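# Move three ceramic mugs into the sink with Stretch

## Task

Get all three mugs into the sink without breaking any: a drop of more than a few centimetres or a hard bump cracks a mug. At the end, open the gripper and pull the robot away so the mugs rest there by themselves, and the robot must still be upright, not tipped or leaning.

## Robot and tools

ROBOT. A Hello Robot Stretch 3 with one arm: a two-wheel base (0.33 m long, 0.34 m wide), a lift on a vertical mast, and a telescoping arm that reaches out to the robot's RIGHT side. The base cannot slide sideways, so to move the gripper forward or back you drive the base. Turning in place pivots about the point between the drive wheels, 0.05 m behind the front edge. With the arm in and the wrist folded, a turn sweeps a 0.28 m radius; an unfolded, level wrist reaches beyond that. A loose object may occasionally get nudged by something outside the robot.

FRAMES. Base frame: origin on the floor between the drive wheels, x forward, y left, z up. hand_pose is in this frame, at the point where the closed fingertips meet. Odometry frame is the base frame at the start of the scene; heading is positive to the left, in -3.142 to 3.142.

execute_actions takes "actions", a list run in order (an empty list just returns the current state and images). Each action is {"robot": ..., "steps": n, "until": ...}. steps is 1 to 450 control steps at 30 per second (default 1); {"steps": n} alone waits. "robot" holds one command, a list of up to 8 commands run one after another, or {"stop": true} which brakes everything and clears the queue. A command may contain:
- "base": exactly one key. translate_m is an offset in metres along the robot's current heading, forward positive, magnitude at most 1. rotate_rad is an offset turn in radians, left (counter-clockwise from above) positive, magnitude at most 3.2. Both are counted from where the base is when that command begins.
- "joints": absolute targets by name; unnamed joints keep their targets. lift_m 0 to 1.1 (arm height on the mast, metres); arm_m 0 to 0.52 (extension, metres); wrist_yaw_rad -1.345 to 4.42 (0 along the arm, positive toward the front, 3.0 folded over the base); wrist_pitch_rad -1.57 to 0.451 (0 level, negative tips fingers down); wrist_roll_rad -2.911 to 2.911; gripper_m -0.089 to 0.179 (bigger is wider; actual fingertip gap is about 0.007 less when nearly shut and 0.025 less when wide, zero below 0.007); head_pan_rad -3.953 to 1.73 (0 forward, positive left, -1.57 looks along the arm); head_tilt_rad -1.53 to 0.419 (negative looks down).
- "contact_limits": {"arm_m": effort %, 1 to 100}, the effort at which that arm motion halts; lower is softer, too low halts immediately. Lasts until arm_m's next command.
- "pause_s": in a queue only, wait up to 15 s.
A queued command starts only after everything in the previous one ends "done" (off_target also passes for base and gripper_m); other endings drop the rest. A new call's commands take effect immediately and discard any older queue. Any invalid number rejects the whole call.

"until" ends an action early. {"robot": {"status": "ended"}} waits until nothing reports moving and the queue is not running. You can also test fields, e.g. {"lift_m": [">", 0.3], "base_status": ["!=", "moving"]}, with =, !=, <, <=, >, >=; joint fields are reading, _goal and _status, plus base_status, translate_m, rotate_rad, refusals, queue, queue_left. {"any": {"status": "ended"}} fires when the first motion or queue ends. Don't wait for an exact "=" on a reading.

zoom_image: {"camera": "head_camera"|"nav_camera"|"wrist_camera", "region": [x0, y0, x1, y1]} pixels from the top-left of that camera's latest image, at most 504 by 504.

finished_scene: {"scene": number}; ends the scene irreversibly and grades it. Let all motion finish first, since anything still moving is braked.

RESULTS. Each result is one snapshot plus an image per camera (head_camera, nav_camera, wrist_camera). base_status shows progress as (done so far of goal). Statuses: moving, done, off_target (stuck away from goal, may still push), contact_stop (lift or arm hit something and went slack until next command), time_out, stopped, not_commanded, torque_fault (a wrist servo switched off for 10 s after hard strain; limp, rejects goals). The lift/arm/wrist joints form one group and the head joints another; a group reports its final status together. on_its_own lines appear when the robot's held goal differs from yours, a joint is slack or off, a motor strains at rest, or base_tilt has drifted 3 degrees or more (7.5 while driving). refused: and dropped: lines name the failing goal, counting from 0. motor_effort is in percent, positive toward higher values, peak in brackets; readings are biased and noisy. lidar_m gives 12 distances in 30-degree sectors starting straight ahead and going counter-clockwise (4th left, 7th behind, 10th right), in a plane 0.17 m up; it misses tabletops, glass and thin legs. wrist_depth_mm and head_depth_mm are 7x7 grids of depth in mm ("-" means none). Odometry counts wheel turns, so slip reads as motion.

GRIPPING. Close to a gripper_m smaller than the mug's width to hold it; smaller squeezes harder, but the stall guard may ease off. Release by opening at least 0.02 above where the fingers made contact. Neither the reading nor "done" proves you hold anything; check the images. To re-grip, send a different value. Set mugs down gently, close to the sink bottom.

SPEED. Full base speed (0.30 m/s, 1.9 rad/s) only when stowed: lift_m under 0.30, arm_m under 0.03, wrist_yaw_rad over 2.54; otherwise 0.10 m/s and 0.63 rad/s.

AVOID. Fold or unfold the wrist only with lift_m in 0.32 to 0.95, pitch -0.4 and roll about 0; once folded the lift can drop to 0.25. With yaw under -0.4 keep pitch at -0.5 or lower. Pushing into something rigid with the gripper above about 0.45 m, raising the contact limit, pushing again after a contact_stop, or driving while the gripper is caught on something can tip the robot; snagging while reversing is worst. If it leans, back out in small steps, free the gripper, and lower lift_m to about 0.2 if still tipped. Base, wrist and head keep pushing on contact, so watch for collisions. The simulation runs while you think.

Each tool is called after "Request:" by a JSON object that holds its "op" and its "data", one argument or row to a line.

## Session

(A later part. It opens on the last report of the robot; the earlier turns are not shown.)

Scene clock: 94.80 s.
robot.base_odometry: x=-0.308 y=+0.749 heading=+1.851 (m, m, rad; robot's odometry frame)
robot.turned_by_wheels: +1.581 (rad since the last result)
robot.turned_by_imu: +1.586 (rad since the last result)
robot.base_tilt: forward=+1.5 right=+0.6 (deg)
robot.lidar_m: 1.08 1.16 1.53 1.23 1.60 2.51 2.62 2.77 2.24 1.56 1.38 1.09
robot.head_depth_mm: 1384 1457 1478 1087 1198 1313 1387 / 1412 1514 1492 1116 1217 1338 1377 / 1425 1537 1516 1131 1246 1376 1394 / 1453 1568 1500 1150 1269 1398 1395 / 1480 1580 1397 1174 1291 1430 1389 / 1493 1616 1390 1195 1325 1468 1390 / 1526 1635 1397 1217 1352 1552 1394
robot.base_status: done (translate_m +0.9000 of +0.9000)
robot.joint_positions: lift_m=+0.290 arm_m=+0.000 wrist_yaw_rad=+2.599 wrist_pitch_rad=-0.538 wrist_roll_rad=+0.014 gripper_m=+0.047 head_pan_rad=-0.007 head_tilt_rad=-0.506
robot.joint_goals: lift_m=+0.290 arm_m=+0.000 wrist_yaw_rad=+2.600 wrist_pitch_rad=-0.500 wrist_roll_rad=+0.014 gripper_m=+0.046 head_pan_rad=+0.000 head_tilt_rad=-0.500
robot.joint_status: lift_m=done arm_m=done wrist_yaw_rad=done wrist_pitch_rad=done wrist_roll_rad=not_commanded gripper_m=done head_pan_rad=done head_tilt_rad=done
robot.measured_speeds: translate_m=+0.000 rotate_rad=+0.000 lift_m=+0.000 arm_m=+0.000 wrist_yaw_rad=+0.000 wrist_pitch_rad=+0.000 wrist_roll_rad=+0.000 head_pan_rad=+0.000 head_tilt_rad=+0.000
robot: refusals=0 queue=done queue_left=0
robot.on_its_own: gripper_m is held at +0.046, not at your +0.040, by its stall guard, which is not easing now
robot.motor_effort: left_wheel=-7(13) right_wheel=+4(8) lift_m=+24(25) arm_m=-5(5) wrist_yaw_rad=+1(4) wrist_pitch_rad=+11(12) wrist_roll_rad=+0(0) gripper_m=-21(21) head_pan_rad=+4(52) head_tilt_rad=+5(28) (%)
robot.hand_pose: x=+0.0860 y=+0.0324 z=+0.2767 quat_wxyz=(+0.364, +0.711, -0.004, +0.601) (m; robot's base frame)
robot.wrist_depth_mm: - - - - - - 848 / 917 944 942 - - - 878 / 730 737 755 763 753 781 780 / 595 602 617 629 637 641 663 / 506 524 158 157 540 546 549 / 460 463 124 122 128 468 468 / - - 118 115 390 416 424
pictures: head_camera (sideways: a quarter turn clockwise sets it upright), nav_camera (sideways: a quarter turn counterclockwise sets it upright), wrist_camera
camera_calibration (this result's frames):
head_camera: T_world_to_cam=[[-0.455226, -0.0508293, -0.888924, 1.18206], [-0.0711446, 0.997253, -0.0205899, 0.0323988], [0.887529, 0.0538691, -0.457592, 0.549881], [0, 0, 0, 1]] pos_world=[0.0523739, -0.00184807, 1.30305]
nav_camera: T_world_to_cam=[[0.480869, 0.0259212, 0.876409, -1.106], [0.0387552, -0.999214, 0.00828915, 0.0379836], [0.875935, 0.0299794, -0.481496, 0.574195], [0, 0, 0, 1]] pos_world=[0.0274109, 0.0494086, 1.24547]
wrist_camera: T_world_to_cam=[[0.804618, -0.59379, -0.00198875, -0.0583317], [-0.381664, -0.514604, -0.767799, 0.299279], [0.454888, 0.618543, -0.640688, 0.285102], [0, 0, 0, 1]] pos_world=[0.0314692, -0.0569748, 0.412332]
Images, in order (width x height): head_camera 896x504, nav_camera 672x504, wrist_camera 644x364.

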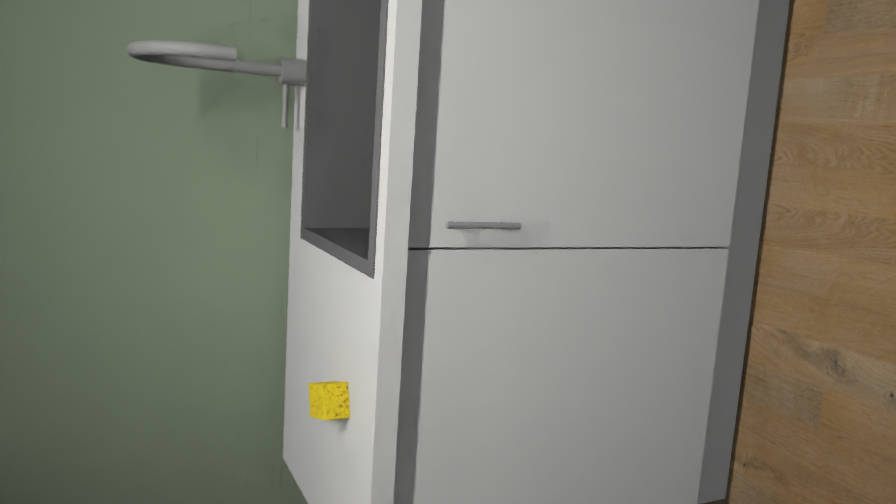

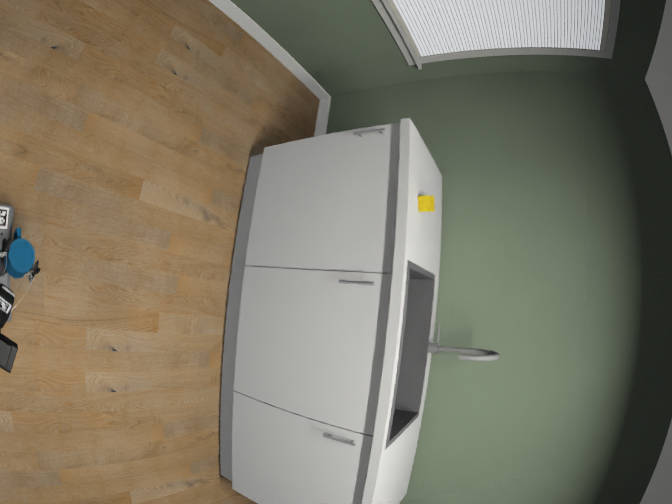

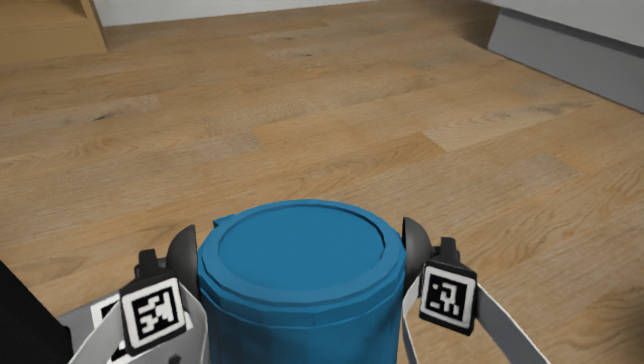

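Request:
{"op": "execute_actions", "data": {
  "actions": [
    {"robot":[{"base":{"rotate_rad":0.09}},{"base":{"translate_m":0.61},"joints":{"lift_m":0.9,"head_pan_rad":-1.57,"head_tilt_rad":-0.7}},{"base":{"rotate_rad":1.39},"joints":{"lift_m":1.09,"wrist_yaw_rad":0}},{"joints":{"arm_m":0.35,"wrist_pitch_rad":-0.6}}],"steps":450,"until":{"robot":{"status":"ended"}}},
    {"steps":450,"until":{"robot":{"status":"ended"}}}
  ]
}}

Scene clock: 119.53 s.
robot.base_odometry: x=-0.528 y=+1.318 heading=-2.953 (m, m, rad; robot's odometry frame)
robot.turned_by_wheels: +1.480 (rad since the last result)
robot.turned_by_imu: +1.476 (rad since the last result)
robot.base_tilt: forward=+1.5 right=+0.6 (deg)
robot.lidar_m: 1.39 1.27 1.78 3.19 3.22 1.76 1.77 0.67 0.50 0.49 0.51 0.71
robot.head_depth_mm: 921 1008 965 1028 624 730 887 / - 1017 964 1032 629 741 903 / - - 973 1041 634 748 912 / 935 1022 843 664 641 759 932 / 949 1035 845 637 648 770 940 / 955 1044 847 640 654 779 961 / 961 1052 849 643 665 787 977
robot.base_status: done (rotate_rad +1.3898 of +1.3900)
robot.joint_positions: lift_m=+1.090 arm_m=+0.350 wrist_yaw_rad=+0.001 wrist_pitch_rad=-0.634 wrist_roll_rad=+0.014 gripper_m=+0.047 head_pan_rad=-1.563 head_tilt_rad=-0.691
robot.joint_goals: lift_m=+1.090 arm_m=+0.350 wrist_yaw_rad=+0.000 wrist_pitch_rad=-0.600 wrist_roll_rad=+0.014 gripper_m=+0.046 head_pan_rad=-1.570 head_tilt_rad=-0.700
robot.joint_status: lift_m=done arm_m=done wrist_yaw_rad=done wrist_pitch_rad=done wrist_roll_rad=not_commanded gripper_m=done head_pan_rad=done head_tilt_rad=done
robot.measured_speeds: translate_m=+0.000 rotate_rad=+0.000 lift_m=+0.000 arm_m=+0.000 wrist_yaw_rad=+0.000 wrist_pitch_rad=+0.000 wrist_roll_rad=+0.000 head_pan_rad=+0.000 head_tilt_rad=+0.000
robot: refusals=0 queue=done queue_left=0
robot.on_its_own: gripper_m is held at +0.046, not at your +0.040, by its stall guard, which is not easing now
robot.motor_effort: left_wheel=-6(16) right_wheel=+4(9) lift_m=+30(32) arm_m=+5(4) wrist_yaw_rad=-1(3) wrist_pitch_rad=+10(11) wrist_roll_rad=+1(0) gripper_m=-21(21) head_pan_rad=-5(52) head_tilt_rad=-5(28) (%)
robot.hand_pose: x=-0.0214 y=-0.6868 z=+1.0573 quat_wxyz=(+0.667, +0.219, -0.676, -0.222) (m; robot's base frame)
robot.wrist_depth_mm: 466 480 490 484 495 478 503 / 525 526 523 537 538 541 563 / 441 455 447 470 480 464 496 / 386 386 402 468 485 490 500 / 336 340 157 157 542 596 602 / 299 305 124 122 129 600 586 / 268 263 120 115 514 517 528
pictures: head_camera (sideways: a quarter turn clockwise sets it upright), nav_camera (sideways: a quarter turn counterclockwise sets it upright), wrist_camera
camera_calibration (this result's frames):
head_camera: T_world_to_cam=[[-0.0586355, 0.610414, -0.78991, 1.05053], [0.996094, 0.0881044, -0.00585683, 0.00670462], [0.0660195, -0.787168, -0.613195, 0.757342], [0, 0, 0, 1]] pos_world=[0.00492087, -0.0456955, 1.29426]
nav_camera: T_world_to_cam=[[0.0340823, -0.633669, 0.772853, -0.968255], [-0.998539, -0.054035, -0.000268891, 0.0554537], [0.0419315, -0.771714, -0.634585, 0.778453], [0, 0, 0, 1]] pos_world=[0.0557313, -0.00981391, 1.24233]
wrist_camera: T_world_to_cam=[[-0.995765, 0.0916783, 0.00686787, 0.0255083], [0.060346, 0.708148, -0.70348, 1.26877], [-0.0693574, -0.700087, -0.710681, 0.436136], [0, 0, 0, 1]] pos_world=[-0.0209156, -0.595482, 1.20233]
Images, in order (width x height): head_camera 896x504, nav_camera 672x504, wrist_camera 644x364.

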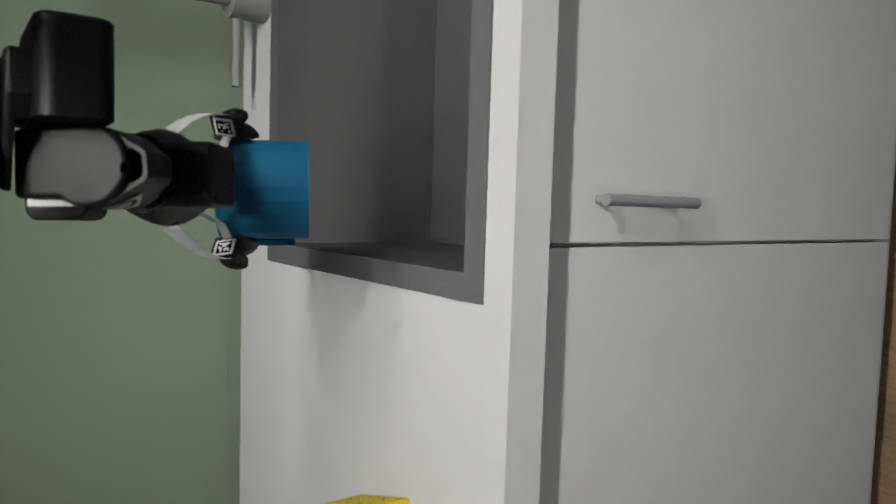

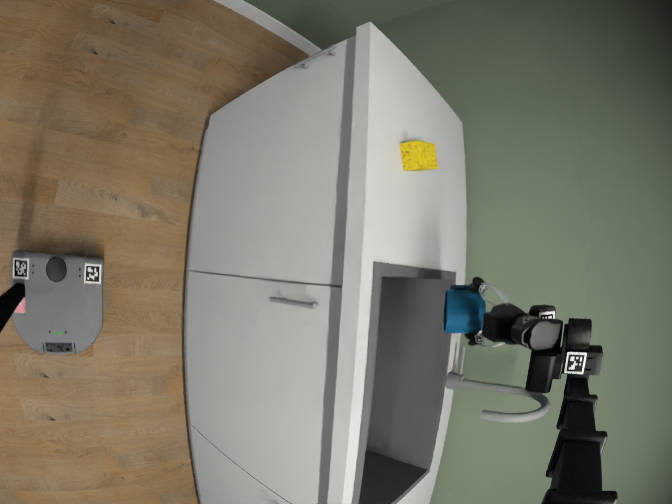

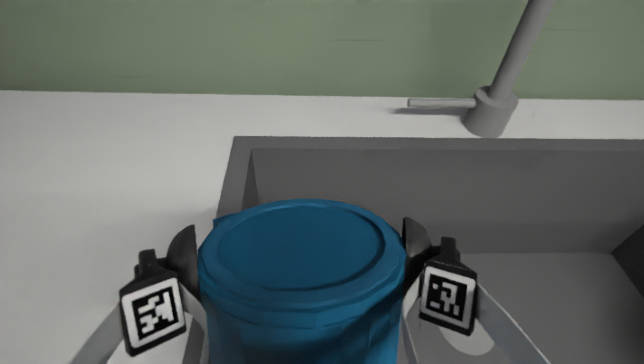

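Request:
{"op": "execute_actions", "data": {
  "actions": [
    {"robot":[{"base":{"translate_m":-0.04},"joints":{"arm_m":0.5,"wrist_pitch_rad":-0.68}},{"joints":{"lift_m":0.86}}],"steps":450,"until":{"robot":{"status":"ended"}}}
  ]
}}

Scene clock: 132.97 s.
robot.base_odometry: x=-0.489 y=+1.326 heading=-2.953 (m, m, rad; robot's odometry frame)
robot.turned_by_wheels: +0.000 (rad since the last result)
robot.turned_by_imu: +0.001 (rad since the last result)
robot.base_tilt: forward=+1.5 right=+0.7 (deg)
robot.lidar_m: 1.43 1.31 1.81 3.61 3.17 1.73 1.74 0.67 0.50 0.49 0.51 0.71
robot.head_depth_mm: 908 980 944 - 622 741 886 / 924 1007 - 1034 625 740 899 / 927 1015 - 863 632 749 914 / 932 1031 970 869 638 758 927 / 944 1032 843 638 647 768 938 / 952 1037 846 641 652 777 954 / 955 1047 848 644 662 786 972
robot.base_status: done (translate_m -0.0400 of -0.0400)
robot.joint_positions: lift_m=+0.860 arm_m=+0.500 wrist_yaw_rad=+0.001 wrist_pitch_rad=-0.712 wrist_roll_rad=+0.014 gripper_m=+0.047 head_pan_rad=-1.563 head_tilt_rad=-0.691
robot.joint_goals: lift_m=+0.860 arm_m=+0.500 wrist_yaw_rad=+0.000 wrist_pitch_rad=-0.680 wrist_roll_rad=+0.014 gripper_m=+0.046 head_pan_rad=-1.570 head_tilt_rad=-0.700
robot.joint_status: lift_m=done arm_m=done wrist_yaw_rad=done wrist_pitch_rad=done wrist_roll_rad=not_commanded gripper_m=done head_pan_rad=done head_tilt_rad=done
robot.measured_speeds: translate_m=+0.000 rotate_rad=+0.000 lift_m=+0.000 arm_m=+0.000 wrist_yaw_rad=+0.000 wrist_pitch_rad=+0.000 wrist_roll_rad=+0.000 head_pan_rad=+0.000 head_tilt_rad=+0.000
robot: refusals=0 queue=done queue_left=0
robot.on_its_own: gripper_m is held at +0.046, not at your +0.040, by its stall guard, which is not easing now
robot.motor_effort: left_wheel=-6(12) right_wheel=+4(6) lift_m=+24(29) arm_m=+6(10) wrist_yaw_rad=+0(1) wrist_pitch_rad=+9(10) wrist_roll_rad=+0(0) gripper_m=-21(21) head_pan_rad=-5(5) head_tilt_rad=-5(6) (%)
robot.hand_pose: x=-0.0215 y=-0.8229 z=+0.8131 quat_wxyz=(+0.658, +0.245, -0.667, -0.248) (m; robot's base frame)
robot.wrist_depth_mm: 150 185 188 190 191 192 196 / 149 201 210 214 216 219 222 / 150 215 246 247 253 254 257 / 150 215 289 285 297 303 307 / 150 216 156 158 338 346 352 / 150 186 124 123 128 319 321 / 146 235 120 115 277 286 289
pictures: head_camera (sideways: a quarter turn clockwise sets it upright), nav_camera (sideways: a quarter turn counterclockwise sets it upright), wrist_camera
camera_calibration (this result's frames):
head_camera: T_world_to_cam=[[-0.0586339, 0.610422, -0.789903, 1.05053], [0.996094, 0.0881018, -0.00585598, 0.00670351], [0.0660172, -0.787161, -0.613204, 0.757353], [0, 0, 0, 1]] pos_world=[0.00492075, -0.0456954, 1.29426]
nav_camera: T_world_to_cam=[[0.0340806, -0.633678, 0.772846, -0.968247], [-0.998539, -0.0540323, -0.000269378, 0.0554543], [0.0419293, -0.771708, -0.634593, 0.778464], [0, 0, 0, 1]] pos_world=[0.0557313, -0.00981342, 1.24233]
wrist_camera: T_world_to_cam=[[-0.995723, 0.0913112, 0.0140668, 0.0334116], [0.060638, 0.760784, -0.646166, 1.19006], [-0.0697039, -0.642549, -0.763067, 0.257257], [0, 0, 0, 1]] pos_world=[-0.0209624, -0.743131, 0.964812]
Images, in order (width x height): head_camera 896x504, nav_camera 672x504, wrist_camera 644x364.

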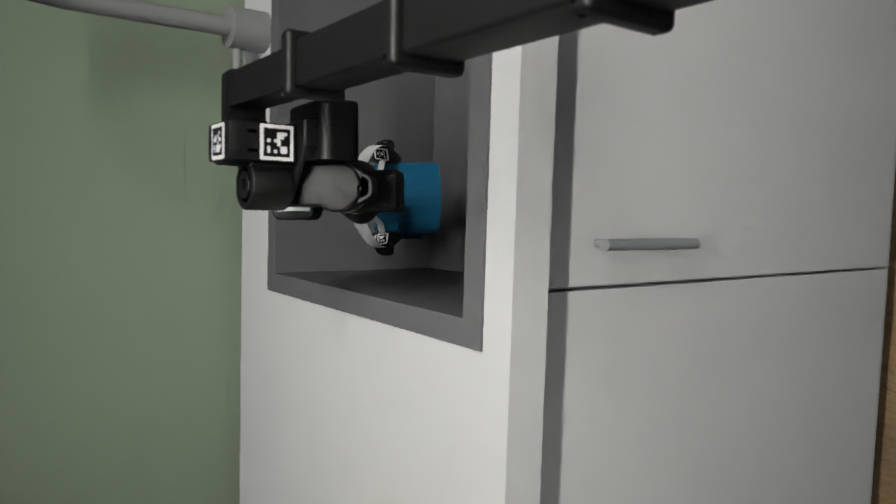

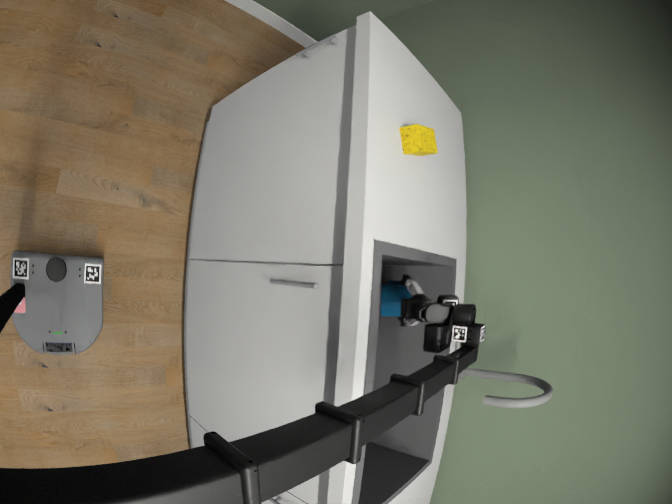

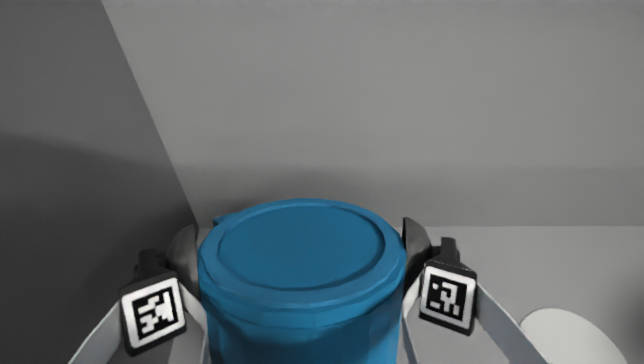

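Request:
{"op": "execute_actions", "data": {
  "actions": [
    {"robot":{"joints":{"lift_m":0.835,"wrist_pitch_rad":-0.85,"arm_m":0.52}},"steps":450,"until":{"robot":{"status":"ended"}}}
  ]
}}

Scene clock: 139.43 s.
robot.base_odometry: x=-0.489 y=+1.326 heading=-2.953 (m, m, rad; robot's odometry frame)
robot.turned_by_wheels: +0.000 (rad since the last result)
robot.turned_by_imu: +0.000 (rad since the last result)
robot.base_tilt: forward=+1.4 right=+0.7 (deg)
robot.lidar_m: 1.43 1.31 1.81 3.62 3.18 1.72 1.73 0.68 0.50 0.49 0.51 0.70
robot.head_depth_mm: 909 985 952 - 637 747 889 / 922 1017 - 1027 629 740 902 / 934 1024 - 881 636 747 910 / 939 1027 976 893 640 760 925 / 943 1040 846 641 648 766 944 / 950 1038 845 642 655 779 955 / 957 1046 851 645 662 785 970
robot.base_status: done (translate_m -0.0400 of -0.0400)
robot.joint_positions: lift_m=+0.835 arm_m=+0.518 wrist_yaw_rad=+0.001 wrist_pitch_rad=-0.874 wrist_roll_rad=+0.014 gripper_m=+0.047 head_pan_rad=-1.563 head_tilt_rad=-0.691
robot.joint_goals: lift_m=+0.835 arm_m=+0.520 wrist_yaw_rad=+0.000 wrist_pitch_rad=-0.850 wrist_roll_rad=+0.014 gripper_m=+0.046 head_pan_rad=-1.570 head_tilt_rad=-0.700
robot.joint_status: lift_m=done arm_m=done wrist_yaw_rad=done wrist_pitch_rad=done wrist_roll_rad=not_commanded gripper_m=done head_pan_rad=done head_tilt_rad=done
robot.measured_speeds: translate_m=+0.000 rotate_rad=+0.000 lift_m=+0.000 arm_m=+0.000 wrist_yaw_rad=+0.000 wrist_pitch_rad=+0.000 wrist_roll_rad=+0.000 head_pan_rad=+0.000 head_tilt_rad=+0.000
robot: refusals=0 queue=done queue_left=0
robot.on_its_own: gripper_m is held at +0.046, not at your +0.040, by its stall guard, which is not easing now
robot.motor_effort: left_wheel=-6(6) right_wheel=+4(4) lift_m=+24(23) arm_m=+5(4) wrist_yaw_rad=+0(0) wrist_pitch_rad=+7(9) wrist_roll_rad=+0(0) gripper_m=-21(21) head_pan_rad=-4(5) head_tilt_rad=-6(5) (%)
robot.hand_pose: x=-0.0215 y=-0.8089 z=+0.7618 quat_wxyz=(+0.636, +0.297, -0.645, -0.302) (m; robot's base frame)
robot.wrist_depth_mm: 150 188 195 197 198 199 202 / 151 213 228 232 231 234 238 / 151 218 274 277 278 283 287 / 151 217 295 301 305 313 315 / 152 218 156 156 280 284 287 / 152 188 125 123 128 262 264 / 148 224 120 115 235 242 245
pictures: head_camera (sideways: a quarter turn clockwise sets it upright), nav_camera (sideways: a quarter turn counterclockwise sets it upright), wrist_camera
camera_calibration (this result's frames):
head_camera: T_world_to_cam=[[-0.0586338, 0.610422, -0.789903, 1.05053], [0.996094, 0.0881015, -0.005856, 0.00670353], [0.0660171, -0.787161, -0.613204, 0.757353], [0, 0, 0, 1]] pos_world=[0.00492073, -0.0456954, 1.29426]
nav_camera: T_world_to_cam=[[0.0340805, -0.633678, 0.772846, -0.968247], [-0.998539, -0.054032, -0.00026937, 0.0554543], [0.0419292, -0.771708, -0.634593, 0.778464], [0, 0, 0, 1]] pos_world=[0.0557313, -0.00981344, 1.24233]
wrist_camera: T_world_to_cam=[[-0.995709, 0.0879687, 0.0287206, 0.0189505], [0.0606933, 0.855093, -0.51491, 1.12254], [-0.0698548, -0.510958, -0.856763, 0.404878], [0, 0, 0, 1]] pos_world=[-0.020979, -0.75467, 0.924349]
Images, in order (width x height): head_camera 896x504, nav_camera 672x504, wrist_camera 644x364.

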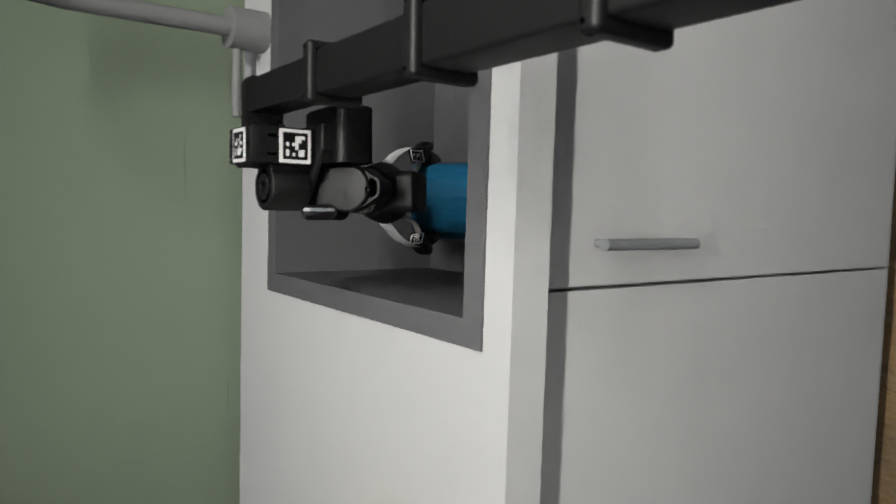

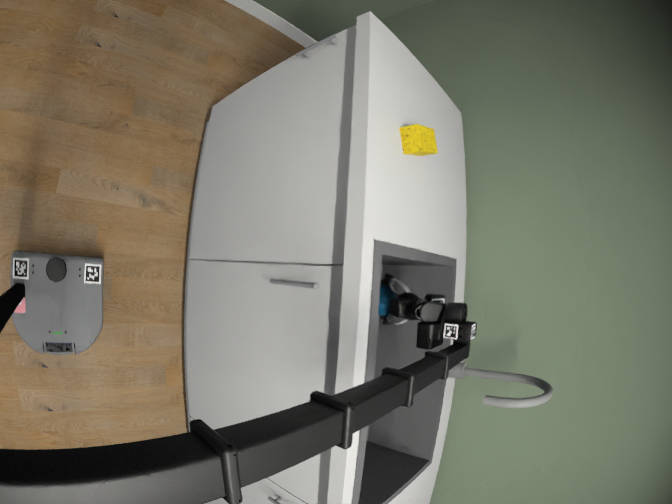

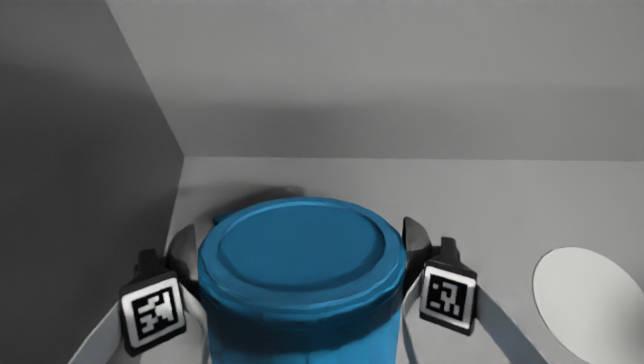

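Request:
{"op": "execute_actions", "data": {
  "actions": [
    {"robot":{"joints":{"lift_m":0.81}},"steps":450,"until":{"robot":{"status":"ended"}}}
  ]
}}

Scene clock: 143.93 s.
robot.base_odometry: x=-0.489 y=+1.326 heading=-2.953 (m, m, rad; robot's odometry frame)
robot.turned_by_wheels: +0.000 (rad since the last result)
robot.turned_by_imu: +0.000 (rad since the last result)
robot.base_tilt: forward=+1.5 right=+0.7 (deg)
robot.lidar_m: 1.43 1.31 1.81 3.62 3.18 1.73 1.73 0.68 0.50 0.49 0.51 0.71
robot.head_depth_mm: 910 985 954 - - 752 893 / 928 1019 - 1026 630 737 902 / 934 1019 - 884 632 748 910 / 936 1036 971 893 640 759 930 / 946 1033 847 641 646 766 943 / 951 1047 851 642 657 780 954 / 957 1047 851 643 661 790 978
robot.base_status: done (translate_m -0.0400 of -0.0400)
robot.joint_positions: lift_m=+0.810 arm_m=+0.518 wrist_yaw_rad=+0.000 wrist_pitch_rad=-0.867 wrist_roll_rad=+0.014 gripper_m=+0.047 head_pan_rad=-1.563 head_tilt_rad=-0.691
robot.joint_goals: lift_m=+0.810 arm_m=+0.520 wrist_yaw_rad=+0.000 wrist_pitch_rad=-0.850 wrist_roll_rad=+0.014 gripper_m=+0.046 head_pan_rad=-1.570 head_tilt_rad=-0.700
robot.joint_status: lift_m=done arm_m=done wrist_yaw_rad=done wrist_pitch_rad=done wrist_roll_rad=not_commanded gripper_m=done head_pan_rad=done head_tilt_rad=done
robot.measured_speeds: translate_m=+0.000 rotate_rad=+0.000 lift_m=+0.000 arm_m=+0.000 wrist_yaw_rad=+0.000 wrist_pitch_rad=+0.000 wrist_roll_rad=+0.000 head_pan_rad=+0.000 head_tilt_rad=+0.000
robot: refusals=0 queue=done queue_left=0
robot.on_its_own: gripper_m is held at +0.046, not at your +0.040, by its stall guard, which is not easing now
robot.motor_effort: left_wheel=-8(8) right_wheel=+6(5) lift_m=+21(23) arm_m=+5(5) wrist_yaw_rad=+2(0) wrist_pitch_rad=+5(7) wrist_roll_rad=+0(0) gripper_m=-21(22) head_pan_rad=-4(5) head_tilt_rad=-6(5) (%)
robot.hand_pose: x=-0.0217 y=-0.8102 z=+0.7379 quat_wxyz=(+0.637, +0.295, -0.646, -0.300) (m; robot's base frame)
robot.wrist_depth_mm: 152 189 194 197 197 198 201 / 152 211 226 229 231 233 236 / 152 218 272 276 276 283 284 / 151 217 270 274 276 284 290 / 152 219 155 156 251 256 265 / 153 189 122 122 128 239 242 / 148 203 122 114 213 220 224
pictures: head_camera (sideways: a quarter turn clockwise sets it upright), nav_camera (sideways: a quarter turn counterclockwise sets it upright), wrist_camera
camera_calibration (this result's frames):
head_camera: T_world_to_cam=[[-0.0586341, 0.610422, -0.789903, 1.05053], [0.996094, 0.088102, -0.00585598, 0.00670351], [0.0660174, -0.787161, -0.613204, 0.757353], [0, 0, 0, 1]] pos_world=[0.00492076, -0.0456954, 1.29426]
nav_camera: T_world_to_cam=[[0.0340808, -0.633678, 0.772846, -0.968247], [-0.998539, -0.0540325, -0.000269378, 0.0554543], [0.0419295, -0.771708, -0.634593, 0.778464], [0, 0, 0, 1]] pos_world=[0.0557313, -0.00981341, 1.24233]
wrist_camera: T_world_to_cam=[[-0.995622, 0.0891323, 0.0281441, 0.0209839], [0.0615342, 0.851679, -0.520439, 1.11276], [-0.0703577, -0.516428, -0.853435, 0.376806], [0, 0, 0, 1]] pos_world=[-0.0210694, -0.754988, 0.90011]
Images, in order (width x height): head_camera 896x504, nav_camera 672x504, wrist_camera 644x364.

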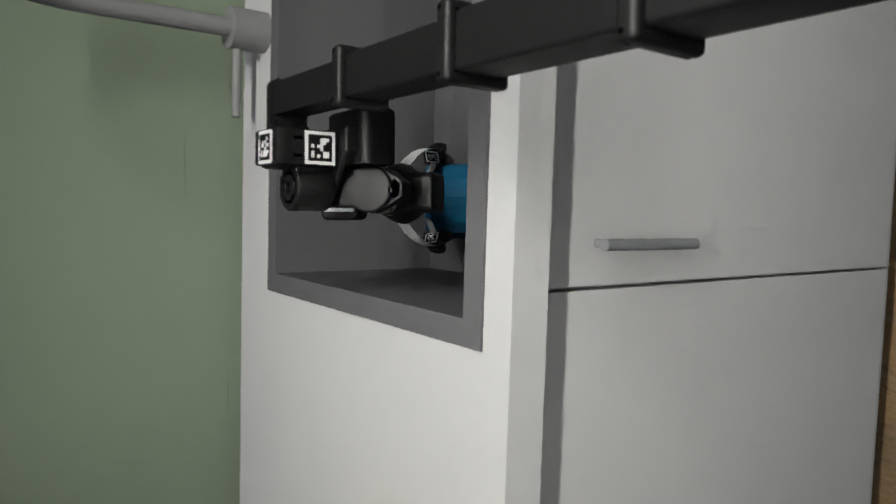

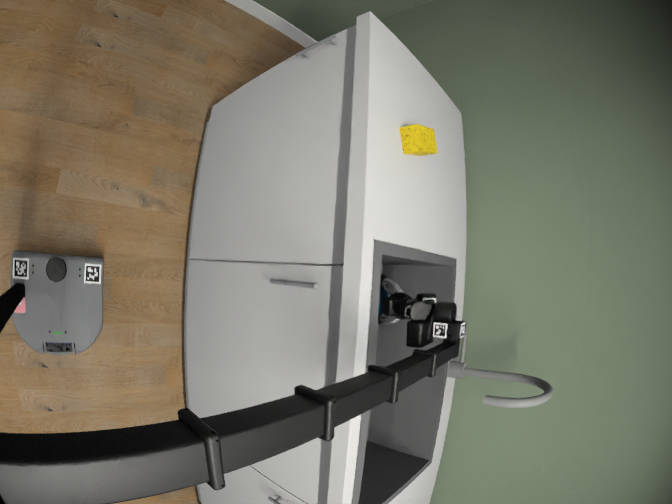

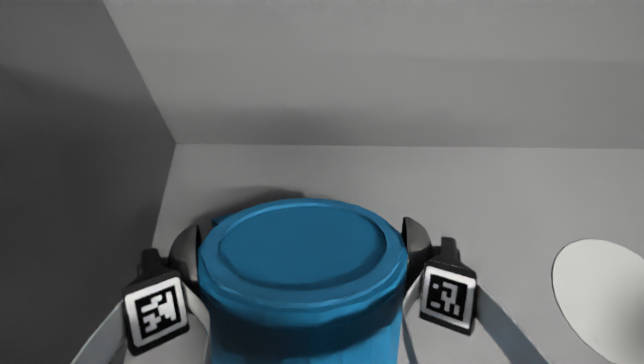

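Request:
{"op": "execute_actions", "data": {
  "actions": [
    {"robot":[{"joints":{"gripper_m":0.13}},{"joints":{"lift_m":0.98}},{"joints":{"arm_m":0.0,"wrist_pitch_rad":-0.4}}],"steps":450,"until":{"robot":{"status":"ended"}}},
    {"robot":[{"base":{"rotate_rad":1.584},"joints":{"wrist_yaw_rad":2.6,"lift_m":0.29}},{"base":{"translate_m":1.0}},{"base":{"translate_m":1.0}},{"base":{"translate_m":0.509},"joints":{"lift_m":0.9}},{"base":{"rotate_rad":1.559},"joints":{"lift_m":1.02,"wrist_yaw_rad":0.5,"wrist_pitch_rad":-1.05,"gripper_m":0.17}},{"joints":{"arm_m":0.3}}],"steps":450,"until":{"robot":{"status":"ended"}}},
    {"steps":450,"until":{"robot":{"status":"ended"}}}
  ]
}}

Scene clock: 192.90 s.
robot.base_odometry: x=+0.013 y=-1.132 heading=+0.190 (m, m, rad; robot's odometry frame)
robot.turned_by_wheels: +3.143 (rad since the last result)
robot.turned_by_imu: +3.145 (rad since the last result)
robot.base_tilt: forward=+1.5 right=+0.6 (deg)
robot.lidar_m: 2.20 2.31 2.52 2.96 2.06 1.57 1.52 1.59 1.20 0.73 1.21 1.27
robot.head_depth_mm: 948 - 1186 947 762 638 1241 / - - 1182 950 764 642 1202 / 976 - - 917 764 641 1241 / 997 1080 1213 953 746 642 1234 / 999 1108 1182 958 749 659 1244 / 1014 1112 1186 958 770 661 1238 / 1015 1126 1219 963 775 659 1252
robot.base_status: done (rotate_rad +1.5588 of +1.5590)
robot.joint_positions: lift_m=+1.020 arm_m=+0.300 wrist_yaw_rad=+0.500 wrist_pitch_rad=-1.055 wrist_roll_rad=+0.014 gripper_m=+0.170 head_pan_rad=-1.563 head_tilt_rad=-0.691
robot.joint_goals: lift_m=+1.020 arm_m=+0.300 wrist_yaw_rad=+0.500 wrist_pitch_rad=-1.050 wrist_roll_rad=+0.014 gripper_m=+0.170 head_pan_rad=-1.570 head_tilt_rad=-0.700
robot.joint_status: lift_m=done arm_m=done wrist_yaw_rad=done wrist_pitch_rad=done wrist_roll_rad=not_commanded gripper_m=done head_pan_rad=done head_tilt_rad=done
robot.measured_speeds: translate_m=+0.000 rotate_rad=+0.000 lift_m=+0.000 arm_m=+0.000 wrist_yaw_rad=+0.000 wrist_pitch_rad=+0.000 wrist_roll_rad=+0.000 head_pan_rad=+0.000 head_tilt_rad=+0.000
robot: refusals=0 queue=done queue_left=0
robot.motor_effort: left_wheel=-6(13) right_wheel=+4(8) lift_m=+27(30) arm_m=+6(6) wrist_yaw_rad=+0(4) wrist_pitch_rad=+1(4) wrist_roll_rad=+0(0) gripper_m=+0(88) head_pan_rad=-4(5) head_tilt_rad=-5(6) (%)
robot.hand_pose: x=+0.0290 y=-0.5371 z=+0.9238 quat_wxyz=(+0.677, +0.495, -0.508, -0.197) (m; robot's base frame)
robot.wrist_depth_mm: 438 446 460 466 481 488 503 / 417 421 433 431 446 445 405 / 393 396 403 407 422 428 431 / 369 374 374 378 395 406 413 / 354 359 361 363 375 390 391 / - 344 349 348 357 360 375 / - 325 330 336 343 345 359
pictures: head_camera (sideways: a quarter turn clockwise sets it upright), nav_camera (sideways: a quarter turn counterclockwise sets it upright), wrist_camera
camera_calibration (this result's frames):
head_camera: T_world_to_cam=[[-0.0586194, 0.610449, -0.789884, 1.0505], [0.996096, 0.088078, -0.00585341, 0.00670015], [0.0659981, -0.787143, -0.613229, 0.757386], [0, 0, 0, 1]] pos_world=[0.00491964, -0.0456952, 1.29426]
nav_camera: T_world_to_cam=[[0.0340656, -0.633703, 0.772826, -0.96822], [-0.99854, -0.0540082, -0.000270861, 0.0554563], [0.0419106, -0.771689, -0.634618, 0.778496], [0, 0, 0, 1]] pos_world=[0.0557311, -0.00981271, 1.24233]
wrist_camera: T_world_to_cam=[[-0.912899, -0.405783, 0.044232, -0.241267], [-0.39435, 0.848786, -0.352208, 0.829991], [0.105376, -0.338973, -0.934876, 0.845493], [0, 0, 0, 1]] pos_world=[0.0179605, -0.515788, 1.09343]
Images, in order (width x height): head_camera 896x504, nav_camera 672x504, wrist_camera 644x364.

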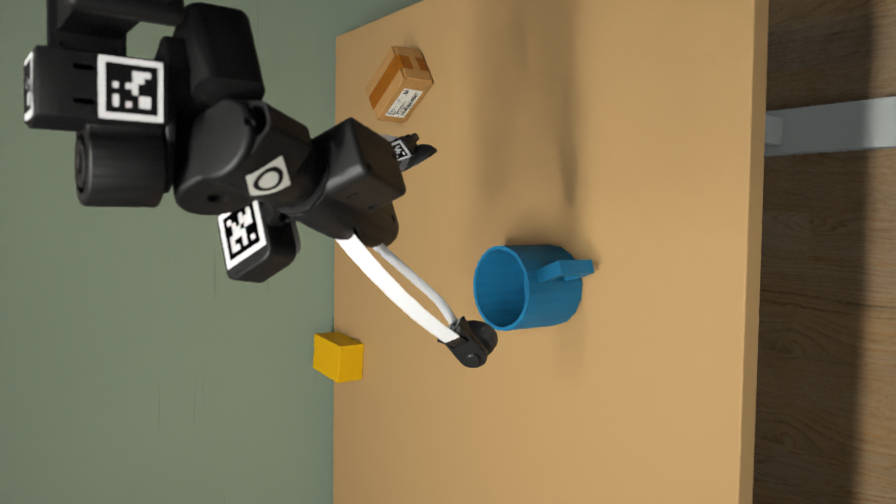

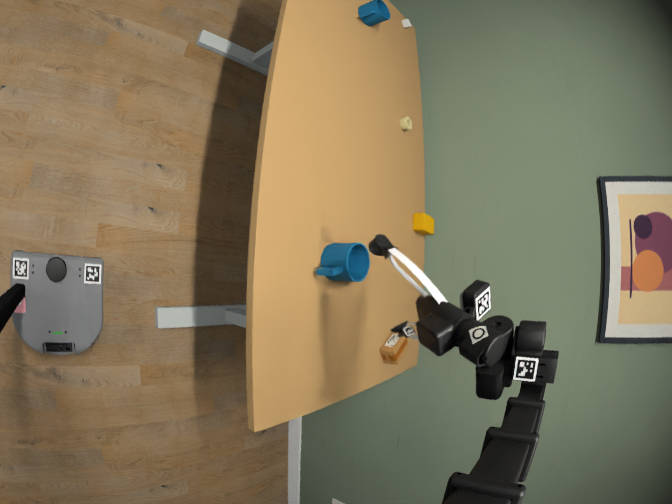

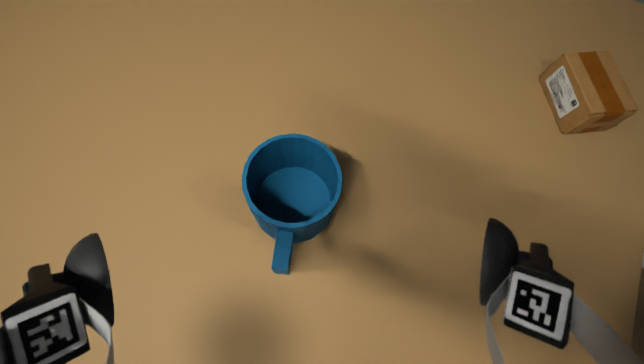

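Request:
{"op": "execute_actions", "data": {
  "actions": [
    {"robot":[{"base":{"translate_m":0.04},"joints":{"arm_m":0.383}},{"joints":{"lift_m":0.875}}],"steps":450,"until":{"robot":{"status":"ended"}}}
  ]
}}

Scene clock: 200.87 s.
robot.base_odometry: x=+0.053 y=-1.125 heading=+0.190 (m, m, rad; robot's odometry frame)
robot.turned_by_wheels: +0.000 (rad since the last result)
robot.turned_by_imu: +0.001 (rad since the last result)
robot.base_tilt: forward=+1.4 right=+0.7 (deg)
robot.lidar_m: 2.15 2.28 2.49 2.96 2.11 1.61 1.56 1.61 0.74 0.74 1.21 1.24
robot.head_depth_mm: 980 1079 - - 754 639 1232 / 981 1090 - 944 765 640 1206 / 990 1091 - - 767 642 1246 / 996 1107 1205 972 728 643 1234 / 1002 1108 1175 957 758 642 1240 / 1005 1116 1204 952 774 659 1249 / 1021 1122 1218 956 774 661 1243
robot.base_status: done (translate_m +0.0400 of +0.0400)
robot.joint_positions: lift_m=+0.875 arm_m=+0.383 wrist_yaw_rad=+0.500 wrist_pitch_rad=-1.055 wrist_roll_rad=+0.014 gripper_m=+0.170 head_pan_rad=-1.563 head_tilt_rad=-0.691
robot.joint_goals: lift_m=+0.875 arm_m=+0.383 wrist_yaw_rad=+0.500 wrist_pitch_rad=-1.050 wrist_roll_rad=+0.014 gripper_m=+0.170 head_pan_rad=-1.570 head_tilt_rad=-0.700
robot.joint_status: lift_m=done arm_m=done wrist_yaw_rad=done wrist_pitch_rad=done wrist_roll_rad=not_commanded gripper_m=done head_pan_rad=done head_tilt_rad=done
robot.measured_speeds: translate_m=+0.000 rotate_rad=+0.000 lift_m=+0.000 arm_m=+0.000 wrist_yaw_rad=+0.000 wrist_pitch_rad=+0.000 wrist_roll_rad=+0.000 head_pan_rad=+0.000 head_tilt_rad=+0.000
robot: refusals=0 queue=done queue_left=0
robot.motor_effort: left_wheel=-6(7) right_wheel=+3(8) lift_m=+22(26) arm_m=+6(6) wrist_yaw_rad=+0(1) wrist_pitch_rad=+1(1) wrist_roll_rad=+0(0) gripper_m=+0(1) head_pan_rad=-4(4) head_tilt_rad=-5(5) (%)
robot.hand_pose: x=+0.0290 y=-0.6201 z=+0.7790 quat_wxyz=(+0.677, +0.495, -0.508, -0.198) (m; robot's base frame)
robot.wrist_depth_mm: 269 274 280 283 292 295 305 / 252 254 260 266 269 278 284 / 236 240 246 251 256 261 267 / 225 228 180 183 241 247 249 / 213 216 200 214 227 234 238 / - 205 202 205 216 221 225 / - 197 171 193 206 210 215
pictures: head_camera (sideways: a quarter turn clockwise sets it upright), nav_camera (sideways: a quarter turn counterclockwise sets it upright), wrist_camera
camera_calibration (this result's frames):
head_camera: T_world_to_cam=[[-0.0586191, 0.610449, -0.789884, 1.0505], [0.996096, 0.0880775, -0.00585341, 0.00670015], [0.0659978, -0.787143, -0.613229, 0.757386], [0, 0, 0, 1]] pos_world=[0.00491962, -0.0456952, 1.29426]
nav_camera: T_world_to_cam=[[0.0340653, -0.633703, 0.772826, -0.96822], [-0.99854, -0.0540078, -0.000270861, 0.0554563], [0.0419102, -0.771689, -0.634618, 0.778496], [0, 0, 0, 1]] pos_world=[0.0557311, -0.00981274, 1.24233]
wrist_camera: T_world_to_cam=[[-0.912896, -0.405787, 0.0442423, -0.268559], [-0.394371, 0.848825, -0.35209, 0.849367], [0.10532, -0.338869, -0.93492, 0.682141], [0, 0, 0, 1]] pos_world=[0.0179565, -0.598785, 0.948682]
Images, in order (width x height): head_camera 896x504, nav_camera 672x504, wrist_camera 644x364.

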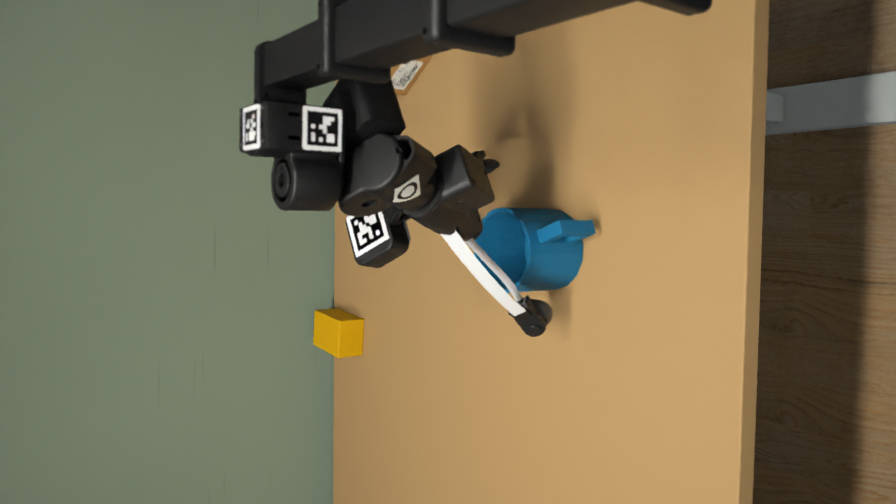

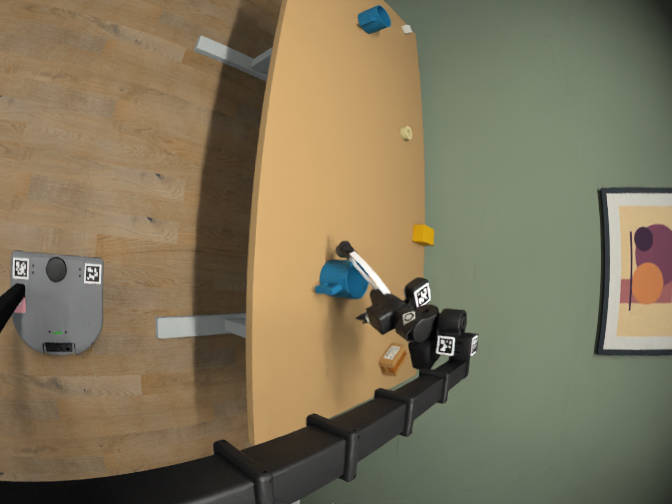

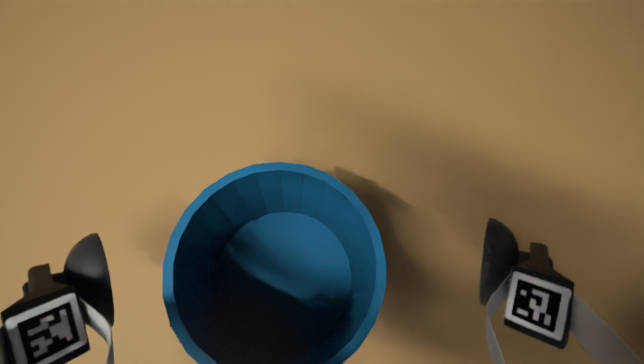

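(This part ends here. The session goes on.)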